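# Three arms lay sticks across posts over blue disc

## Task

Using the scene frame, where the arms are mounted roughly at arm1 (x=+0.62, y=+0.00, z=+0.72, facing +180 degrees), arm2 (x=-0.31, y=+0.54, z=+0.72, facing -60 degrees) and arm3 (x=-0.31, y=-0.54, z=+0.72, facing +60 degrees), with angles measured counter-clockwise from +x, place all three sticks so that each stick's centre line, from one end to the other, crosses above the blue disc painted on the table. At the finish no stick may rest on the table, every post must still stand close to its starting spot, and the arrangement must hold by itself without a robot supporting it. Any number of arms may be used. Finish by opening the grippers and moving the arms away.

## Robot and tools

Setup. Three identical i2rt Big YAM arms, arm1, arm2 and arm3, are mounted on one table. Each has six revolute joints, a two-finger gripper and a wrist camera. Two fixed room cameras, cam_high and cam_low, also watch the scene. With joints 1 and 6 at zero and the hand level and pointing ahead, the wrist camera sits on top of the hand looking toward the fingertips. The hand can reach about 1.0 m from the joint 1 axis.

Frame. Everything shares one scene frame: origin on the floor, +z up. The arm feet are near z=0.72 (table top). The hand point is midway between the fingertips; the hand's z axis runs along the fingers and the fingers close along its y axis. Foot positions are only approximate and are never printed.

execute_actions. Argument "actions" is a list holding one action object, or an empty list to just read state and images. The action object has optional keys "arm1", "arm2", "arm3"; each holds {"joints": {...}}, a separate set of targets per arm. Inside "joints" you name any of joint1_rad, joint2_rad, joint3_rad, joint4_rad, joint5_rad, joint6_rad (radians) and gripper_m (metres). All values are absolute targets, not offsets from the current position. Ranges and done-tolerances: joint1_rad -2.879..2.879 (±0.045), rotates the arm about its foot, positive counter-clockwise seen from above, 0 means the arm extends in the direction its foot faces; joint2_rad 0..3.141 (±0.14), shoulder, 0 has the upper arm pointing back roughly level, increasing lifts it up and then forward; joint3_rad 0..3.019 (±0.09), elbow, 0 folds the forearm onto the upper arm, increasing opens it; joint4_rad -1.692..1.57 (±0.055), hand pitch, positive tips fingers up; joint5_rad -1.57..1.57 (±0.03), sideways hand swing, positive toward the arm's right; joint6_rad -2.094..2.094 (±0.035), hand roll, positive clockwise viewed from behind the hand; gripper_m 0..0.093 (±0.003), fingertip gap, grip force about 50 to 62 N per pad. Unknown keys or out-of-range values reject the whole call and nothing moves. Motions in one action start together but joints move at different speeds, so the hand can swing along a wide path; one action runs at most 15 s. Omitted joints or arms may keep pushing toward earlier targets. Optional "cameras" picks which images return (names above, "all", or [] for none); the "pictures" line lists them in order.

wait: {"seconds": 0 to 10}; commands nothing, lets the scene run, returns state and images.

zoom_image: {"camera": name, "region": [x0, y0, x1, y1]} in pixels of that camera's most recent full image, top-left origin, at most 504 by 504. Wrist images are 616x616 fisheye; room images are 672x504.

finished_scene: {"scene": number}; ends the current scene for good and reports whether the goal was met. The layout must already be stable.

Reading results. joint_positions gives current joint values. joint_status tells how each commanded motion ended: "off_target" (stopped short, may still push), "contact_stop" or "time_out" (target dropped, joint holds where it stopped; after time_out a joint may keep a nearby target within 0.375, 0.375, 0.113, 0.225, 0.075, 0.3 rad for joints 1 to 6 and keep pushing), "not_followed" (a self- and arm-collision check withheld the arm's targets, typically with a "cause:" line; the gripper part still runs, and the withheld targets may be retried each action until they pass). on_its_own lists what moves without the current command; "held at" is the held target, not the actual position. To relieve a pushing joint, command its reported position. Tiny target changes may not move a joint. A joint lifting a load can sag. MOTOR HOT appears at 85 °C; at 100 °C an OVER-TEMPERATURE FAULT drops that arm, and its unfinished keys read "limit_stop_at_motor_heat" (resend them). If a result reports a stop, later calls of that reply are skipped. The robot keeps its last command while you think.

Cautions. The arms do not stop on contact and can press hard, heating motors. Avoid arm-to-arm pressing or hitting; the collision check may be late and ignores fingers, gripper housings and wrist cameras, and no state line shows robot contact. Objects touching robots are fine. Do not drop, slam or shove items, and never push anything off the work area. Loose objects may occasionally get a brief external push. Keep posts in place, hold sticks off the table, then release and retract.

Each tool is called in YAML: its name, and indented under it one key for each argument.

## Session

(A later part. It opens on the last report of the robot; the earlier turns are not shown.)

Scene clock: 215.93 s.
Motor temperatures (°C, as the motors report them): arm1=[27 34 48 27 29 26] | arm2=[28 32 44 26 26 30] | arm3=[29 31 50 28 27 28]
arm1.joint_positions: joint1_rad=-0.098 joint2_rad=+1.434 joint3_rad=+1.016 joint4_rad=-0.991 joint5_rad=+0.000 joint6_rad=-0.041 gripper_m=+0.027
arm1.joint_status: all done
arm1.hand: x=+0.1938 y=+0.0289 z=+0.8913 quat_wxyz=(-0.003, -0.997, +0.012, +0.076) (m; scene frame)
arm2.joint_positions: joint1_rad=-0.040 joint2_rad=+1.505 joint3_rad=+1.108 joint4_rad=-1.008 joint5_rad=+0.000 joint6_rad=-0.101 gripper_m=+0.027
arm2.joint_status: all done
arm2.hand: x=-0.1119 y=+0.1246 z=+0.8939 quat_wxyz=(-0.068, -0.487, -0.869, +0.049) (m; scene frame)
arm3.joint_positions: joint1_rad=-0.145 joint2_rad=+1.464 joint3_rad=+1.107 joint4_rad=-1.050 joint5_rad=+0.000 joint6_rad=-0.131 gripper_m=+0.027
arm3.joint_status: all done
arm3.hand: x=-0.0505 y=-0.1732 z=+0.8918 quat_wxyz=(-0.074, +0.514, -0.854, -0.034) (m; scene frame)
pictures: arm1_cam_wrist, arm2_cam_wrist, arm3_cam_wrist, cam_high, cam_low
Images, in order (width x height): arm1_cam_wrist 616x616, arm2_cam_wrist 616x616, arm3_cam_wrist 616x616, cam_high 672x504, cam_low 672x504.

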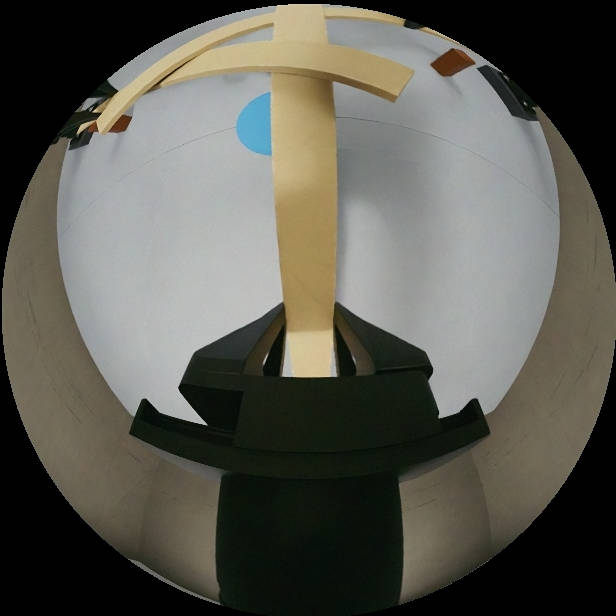

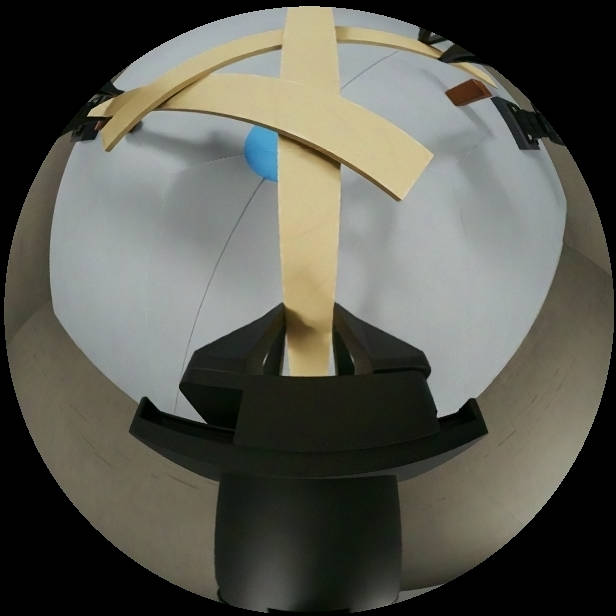

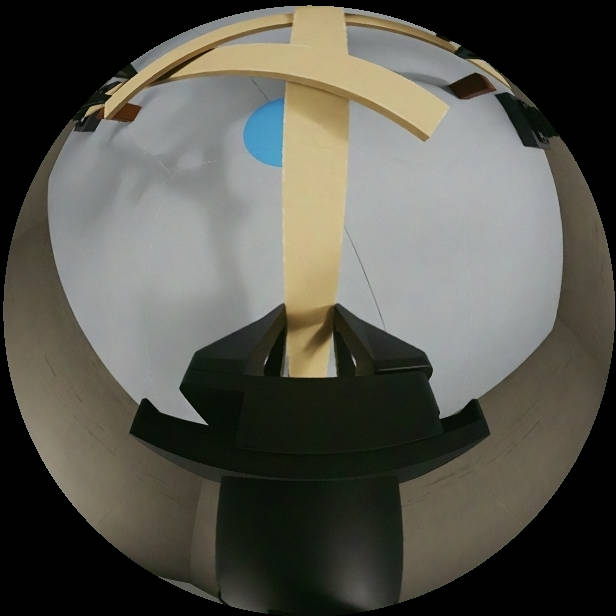

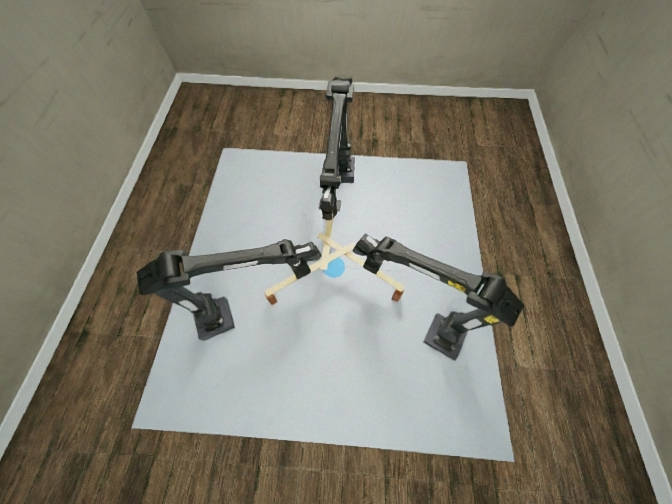

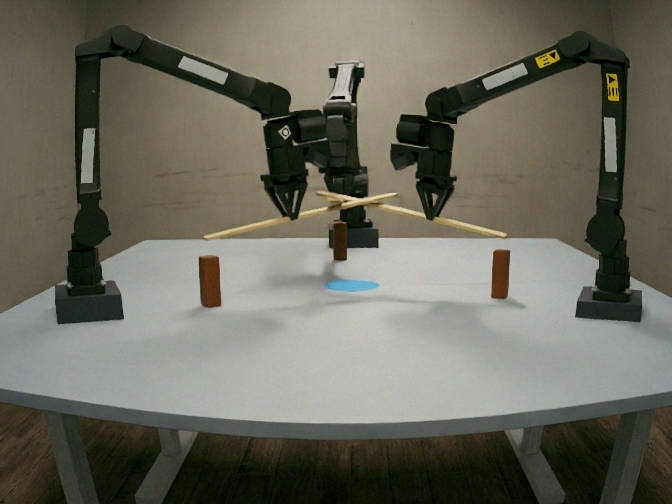

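execute_actions:
  actions:
    - {"arm1":{"joints":{"joint2_rad":1.512,"joint4_rad":-0.938}},"arm2":{"joints":{"joint2_rad":1.557,"joint3_rad":1.062,"joint4_rad":-0.95}},"arm3":{"joints":{"joint2_rad":1.512,"joint3_rad":1.08,"joint4_rad":-1.003}}}

zoom_image:
  camera: "cam_high"
  region: [250, 180, 420, 320]

zoom_image:
  camera: "cam_low"
  region: [170, 160, 530, 320]

Scene clock: 235.00 s.
Motor temperatures (°C, as the motors report them): arm1=[27 34 48 27 29 26] | arm2=[28 32 44 26 26 30] | arm3=[29 31 51 28 27 28]
arm1.joint_positions: joint1_rad=-0.100 joint2_rad=+1.516 joint3_rad=+1.016 joint4_rad=-0.950 joint5_rad=+0.001 joint6_rad=-0.036 gripper_m=+0.027
arm1.joint_status: all done
arm1.hand: x=+0.1866 y=+0.0301 z=+0.8595 quat_wxyz=(-0.003, -0.998, +0.015, +0.056) (m; scene frame)
arm2.joint_positions: joint1_rad=-0.041 joint2_rad=+1.550 joint3_rad=+1.072 joint4_rad=-0.963 joint5_rad=+0.000 joint6_rad=-0.101 gripper_m=+0.027
arm2.joint_status: all done
arm2.hand: x=-0.1145 y=+0.1288 z=+0.8620 quat_wxyz=(-0.052, -0.488, -0.870, +0.039) (m; scene frame)
arm3.joint_positions: joint1_rad=-0.145 joint2_rad=+1.508 joint3_rad=+1.071 joint4_rad=-1.015 joint5_rad=+0.000 joint6_rad=-0.132 gripper_m=+0.027
arm3.joint_status: all done
arm3.hand: x=-0.0540 y=-0.1779 z=+0.8608 quat_wxyz=(-0.054, +0.516, -0.855, -0.025) (m; scene frame)
pictures: arm1_cam_wrist, arm2_cam_wrist, arm3_cam_wrist, cam_high, cam_low
Images, in order (width x height): arm1_cam_wrist 616x616, arm2_cam_wrist 616x616, arm3_cam_wrist 616x616, cam_high 672x504, cam_low 672x504.

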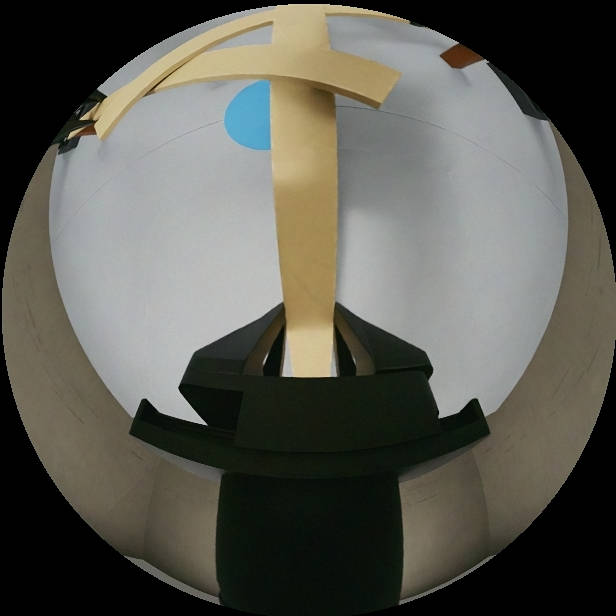

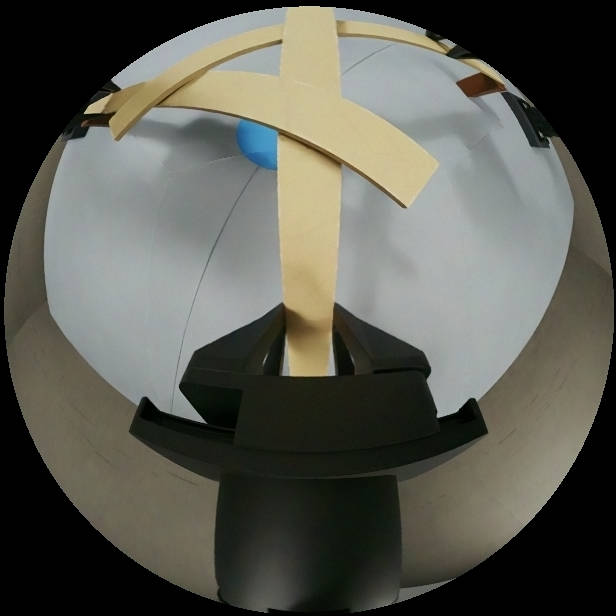

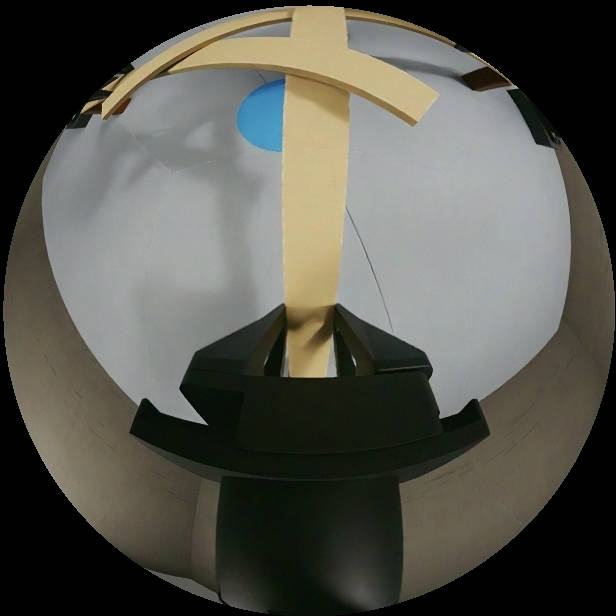

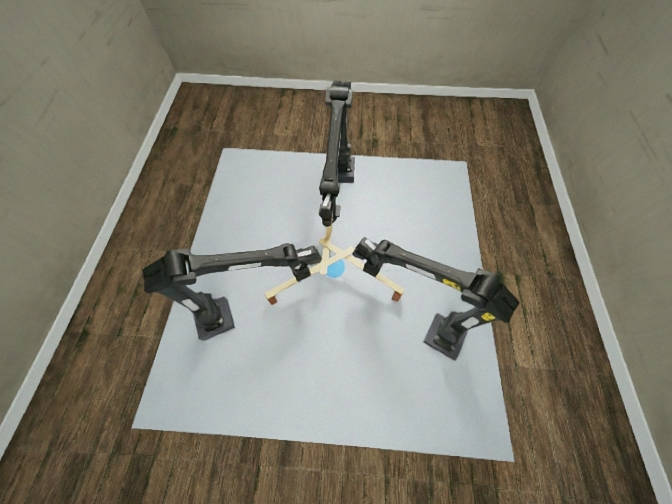

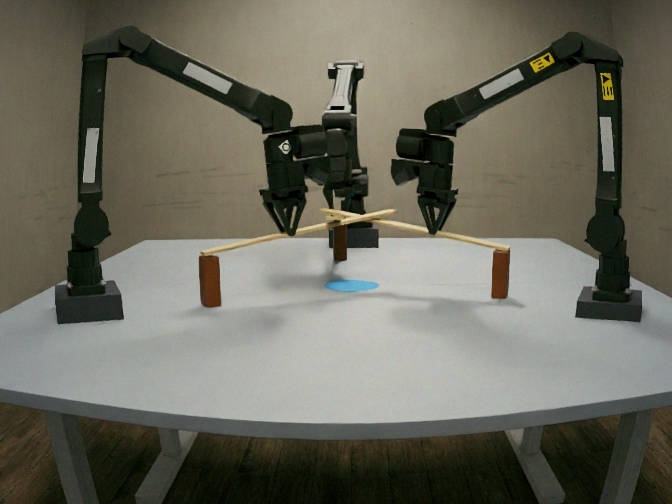

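Region (250, 180, 420, 320) of cam_high's 672x504 image, scaled by 2.965, with more detail than that image has; it fills the top 415 rows of this view, and the rest is white.

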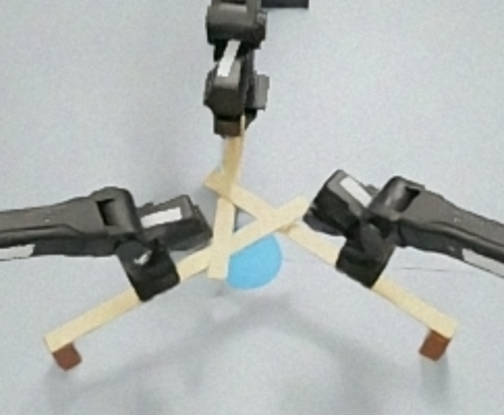

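Region (170, 160, 530, 320) of cam_low's 672x504 image, scaled by 1.400, with more detail than that image has.

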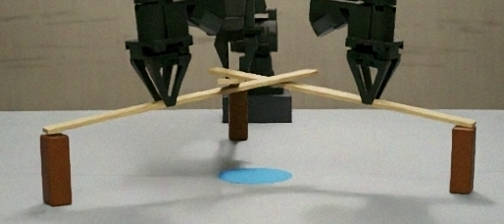

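Ends are on the posts and the crossings are in contact. Release and retreat.

execute_actions:
  actions:
    - {"arm1":{"joints":{"gripper_m":0.06}},"arm2":{"joints":{"gripper_m":0.06}},"arm3":{"joints":{"gripper_m":0.06}}}
  cameras: ["cam_low"]

execute_actions:
  actions:
    - {"arm1":{"joints":{"joint2_rad":1.05}},"arm2":{"joints":{"joint2_rad":1.05}},"arm3":{"joints":{"joint2_rad":1.05}}}

zoom_image:
  camera: "cam_high"
  region: [250, 180, 420, 320]

Scene clock: 243.20 s.
Motor temperatures (°C, as the motors report them): arm1=[27 34 48 27 29 26] | arm2=[28 32 42 26 26 30] | arm3=[29 31 49 28 27 28]
arm1.joint_positions: joint1_rad=-0.100 joint2_rad=+1.516 joint3_rad=+1.016 joint4_rad=-0.949 joint5_rad=+0.001 joint6_rad=-0.036 gripper_m=+0.060
arm1.joint_status: all done
arm1.hand: x=+0.1865 y=+0.0301 z=+0.8595 quat_wxyz=(-0.003, -0.998, +0.015, +0.056) (m; scene frame)
arm2.joint_positions: joint1_rad=-0.041 joint2_rad=+1.550 joint3_rad=+1.072 joint4_rad=-0.963 joint5_rad=+0.000 joint6_rad=-0.101 gripper_m=+0.060
arm2.joint_status: all done
arm2.hand: x=-0.1145 y=+0.1288 z=+0.8620 quat_wxyz=(-0.052, -0.488, -0.870, +0.039) (m; scene frame)
arm3.joint_positions: joint1_rad=-0.145 joint2_rad=+1.508 joint3_rad=+1.071 joint4_rad=-1.015 joint5_rad=+0.000 joint6_rad=-0.133 gripper_m=+0.060
arm3.joint_status: all done
arm3.hand: x=-0.0540 y=-0.1779 z=+0.8608 quat_wxyz=(-0.054, +0.516, -0.855, -0.025) (m; scene frame)
pictures: cam_low
Images, in order (width x height): cam_low 672x504.

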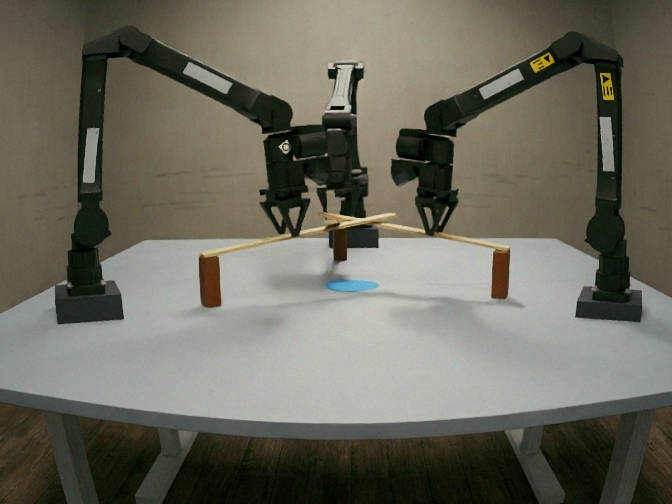

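Scene clock: 244.60 s.
Motor temperatures (°C, as the motors report them): arm1=[27 34 48 27 29 26] | arm2=[28 32 42 26 26 30] | arm3=[29 31 49 28 27 28]
arm1.joint_positions: joint1_rad=-0.100 joint2_rad=+1.038 joint3_rad=+1.023 joint4_rad=-0.949 joint5_rad=+0.001 joint6_rad=-0.036 gripper_m=+0.060
arm1.joint_status: all done
arm1.hand: x=+0.2086 y=+0.0313 z=+1.0580 quat_wxyz=(+0.009, -0.956, +0.016, +0.294) (m; scene frame)
arm2.joint_positions: joint1_rad=-0.041 joint2_rad=+1.043 joint3_rad=+1.069 joint4_rad=-0.963 joint5_rad=+0.000 joint6_rad=-0.101 gripper_m=+0.060
arm2.joint_status: all done
arm2.hand: x=-0.1292 y=+0.1613 z=+1.0752 quat_wxyz=(-0.255, -0.465, -0.829, +0.181) (m; scene frame)
arm3.joint_positions: joint1_rad=-0.145 joint2_rad=+1.043 joint3_rad=+1.062 joint4_rad=-1.015 joint5_rad=+0.000 joint6_rad=-0.134 gripper_m=+0.060
arm3.joint_status: all done
arm3.hand: x=-0.0740 y=-0.2074 z=+1.0467 quat_wxyz=(-0.259, +0.495, -0.821, -0.115) (m; scene frame)
pictures: arm1_cam_wrist, arm2_cam_wrist, arm3_cam_wrist, cam_high, cam_low
Images, in order (width x height): arm1_cam_wrist 616x616, arm2_cam_wrist 616x616, arm3_cam_wrist 616x616, cam_high 672x504, cam_low 672x504.

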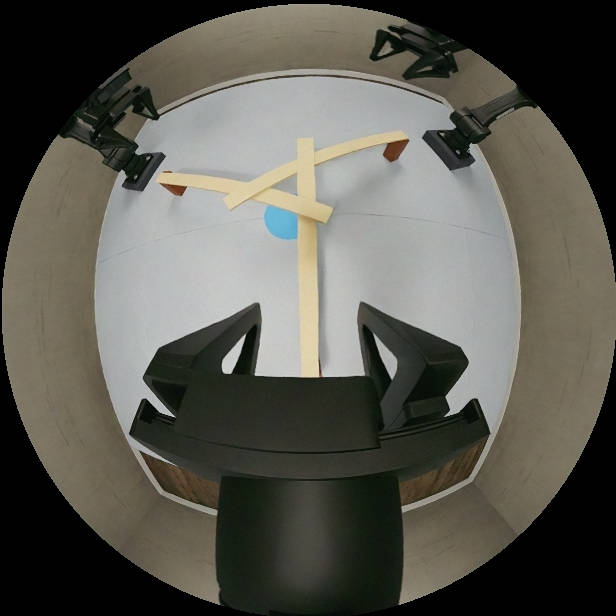

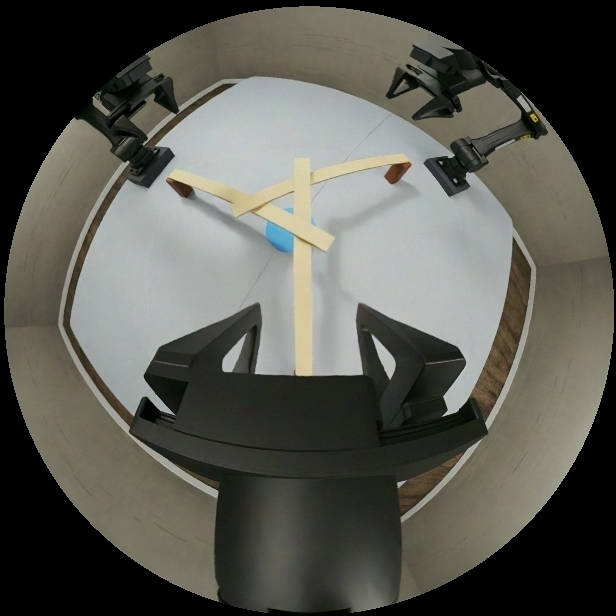

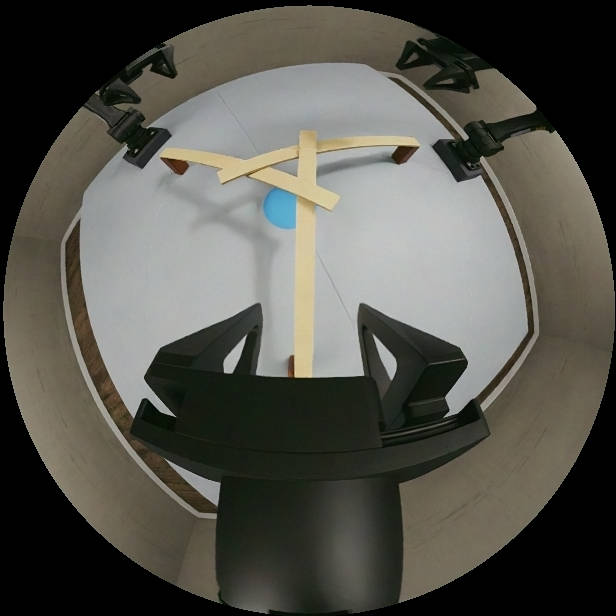

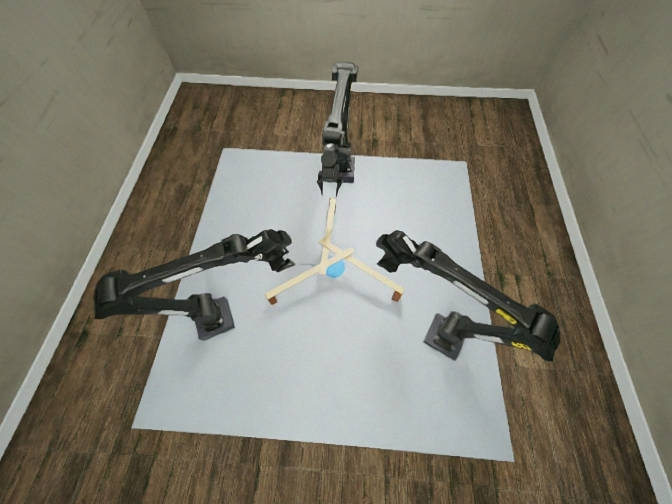

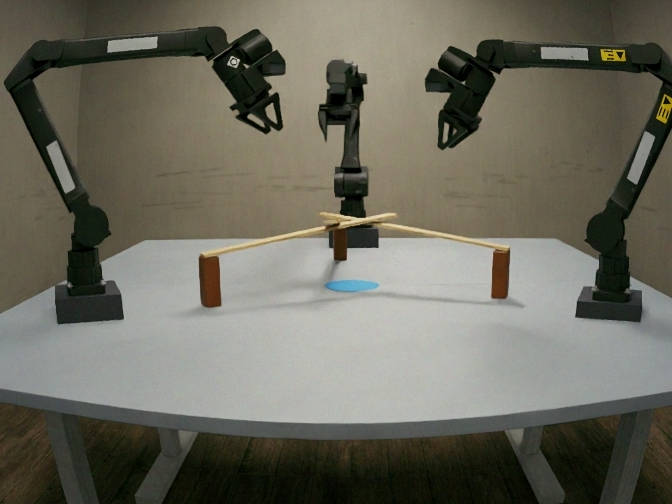

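Region (250, 180, 420, 320) of cam_high's 672x504 image, scaled by 2.965, with more detail than that image has; it fills the top 415 rows of this view, and the rest is white.

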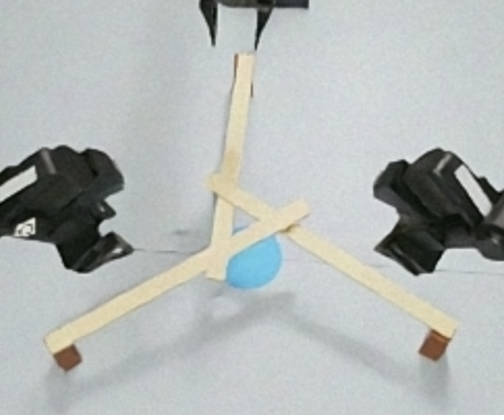

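execute_actions:
  actions: []

Scene clock: 253.40 s.
Motor temperatures (°C, as the motors report them): arm1=[27 33 49 27 29 26] | arm2=[28 31 42 26 26 30] | arm3=[29 30 50 28 27 28]
arm1.joint_positions: joint1_rad=-0.100 joint2_rad=+1.038 joint3_rad=+1.023 joint4_rad=-0.949 joint5_rad=+0.001 joint6_rad=-0.036 gripper_m=+0.060
arm1.joint_status: all done
arm1.hand: x=+0.2086 y=+0.0313 z=+1.0580 quat_wxyz=(+0.009, -0.956, +0.016, +0.294) (m; scene frame)
arm2.joint_positions: joint1_rad=-0.041 joint2_rad=+1.043 joint3_rad=+1.069 joint4_rad=-0.963 joint5_rad=+0.000 joint6_rad=-0.101 gripper_m=+0.060
arm2.joint_status: all done
arm2.hand: x=-0.1292 y=+0.1613 z=+1.0752 quat_wxyz=(-0.255, -0.465, -0.829, +0.181) (m; scene frame)
arm3.joint_positions: joint1_rad=-0.145 joint2_rad=+1.043 joint3_rad=+1.062 joint4_rad=-1.015 joint5_rad=+0.000 joint6_rad=-0.134 gripper_m=+0.060
arm3.joint_status: all done
arm3.hand: x=-0.0740 y=-0.2074 z=+1.0467 quat_wxyz=(-0.259, +0.495, -0.821, -0.115) (m; scene frame)
pictures: arm1_cam_wrist, arm2_cam_wrist, arm3_cam_wrist, cam_high, cam_low
Images, in order (width x height): arm1_cam_wrist 616x616, arm2_cam_wrist 616x616, arm3_cam_wrist 616x616, cam_high 672x504, cam_low 672x504.

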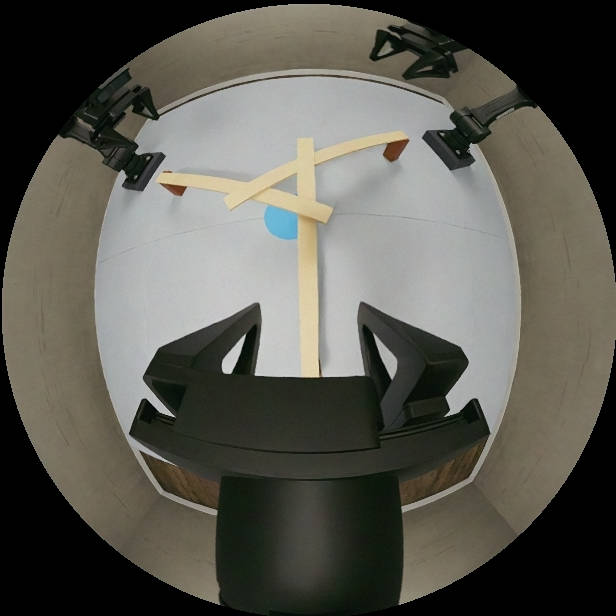

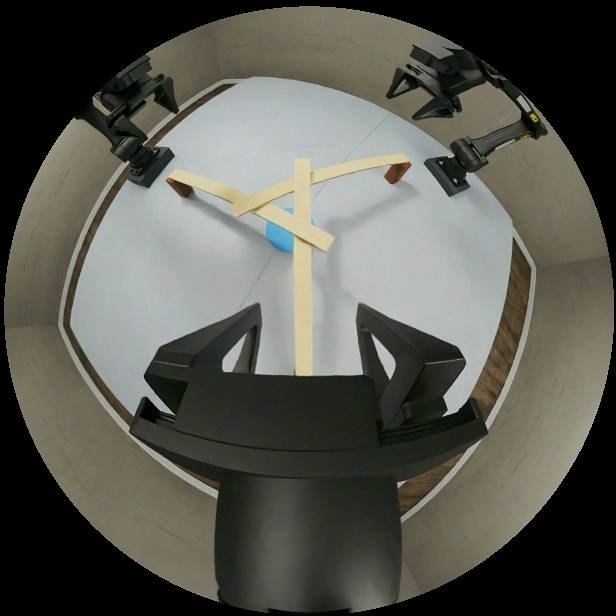

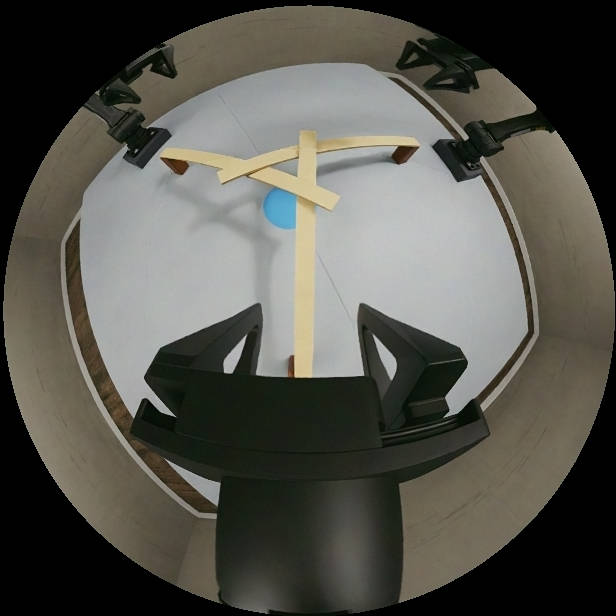

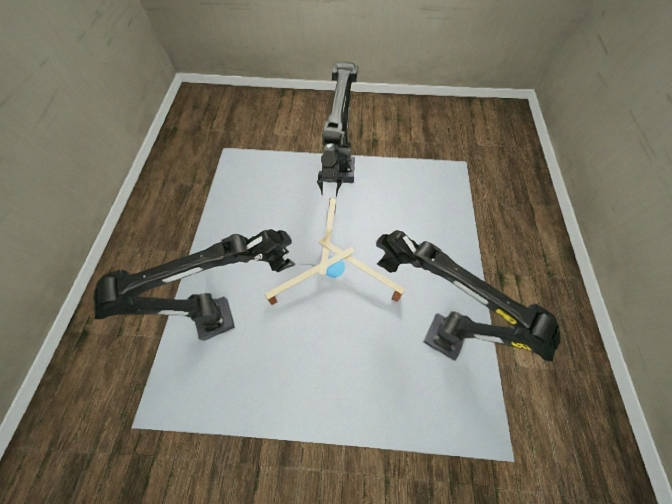

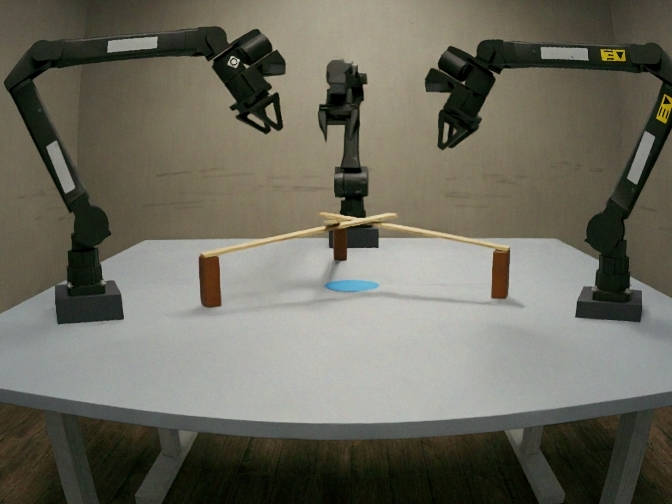

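zoom_image:
  camera: "arm1_cam_wrist"
  region: [220, 130, 380, 290]

zoom_image:
  camera: "arm3_cam_wrist"
  region: [220, 120, 380, 280]

Region (220, 130, 380, 290) of arm1_cam_wrist's 616x616 image, scaled by 3.150, with more detail than that image has.

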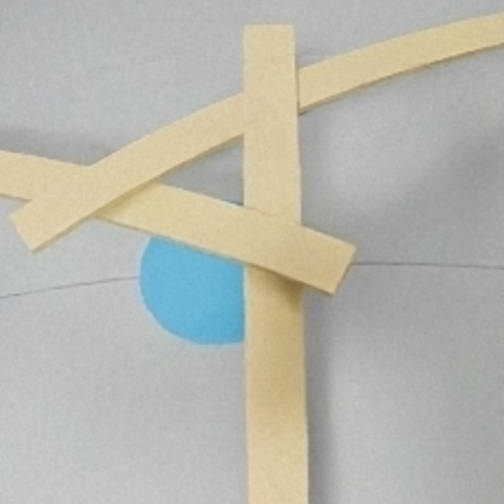

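Region (220, 120, 380, 280) of arm3_cam_wrist's 616x616 image, scaled by 3.150, with more detail than that image has.

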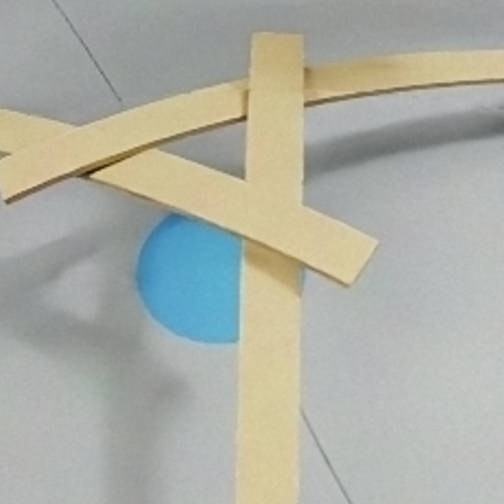

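finished_scene:
  scene: 2

The scene is finished: the task was done.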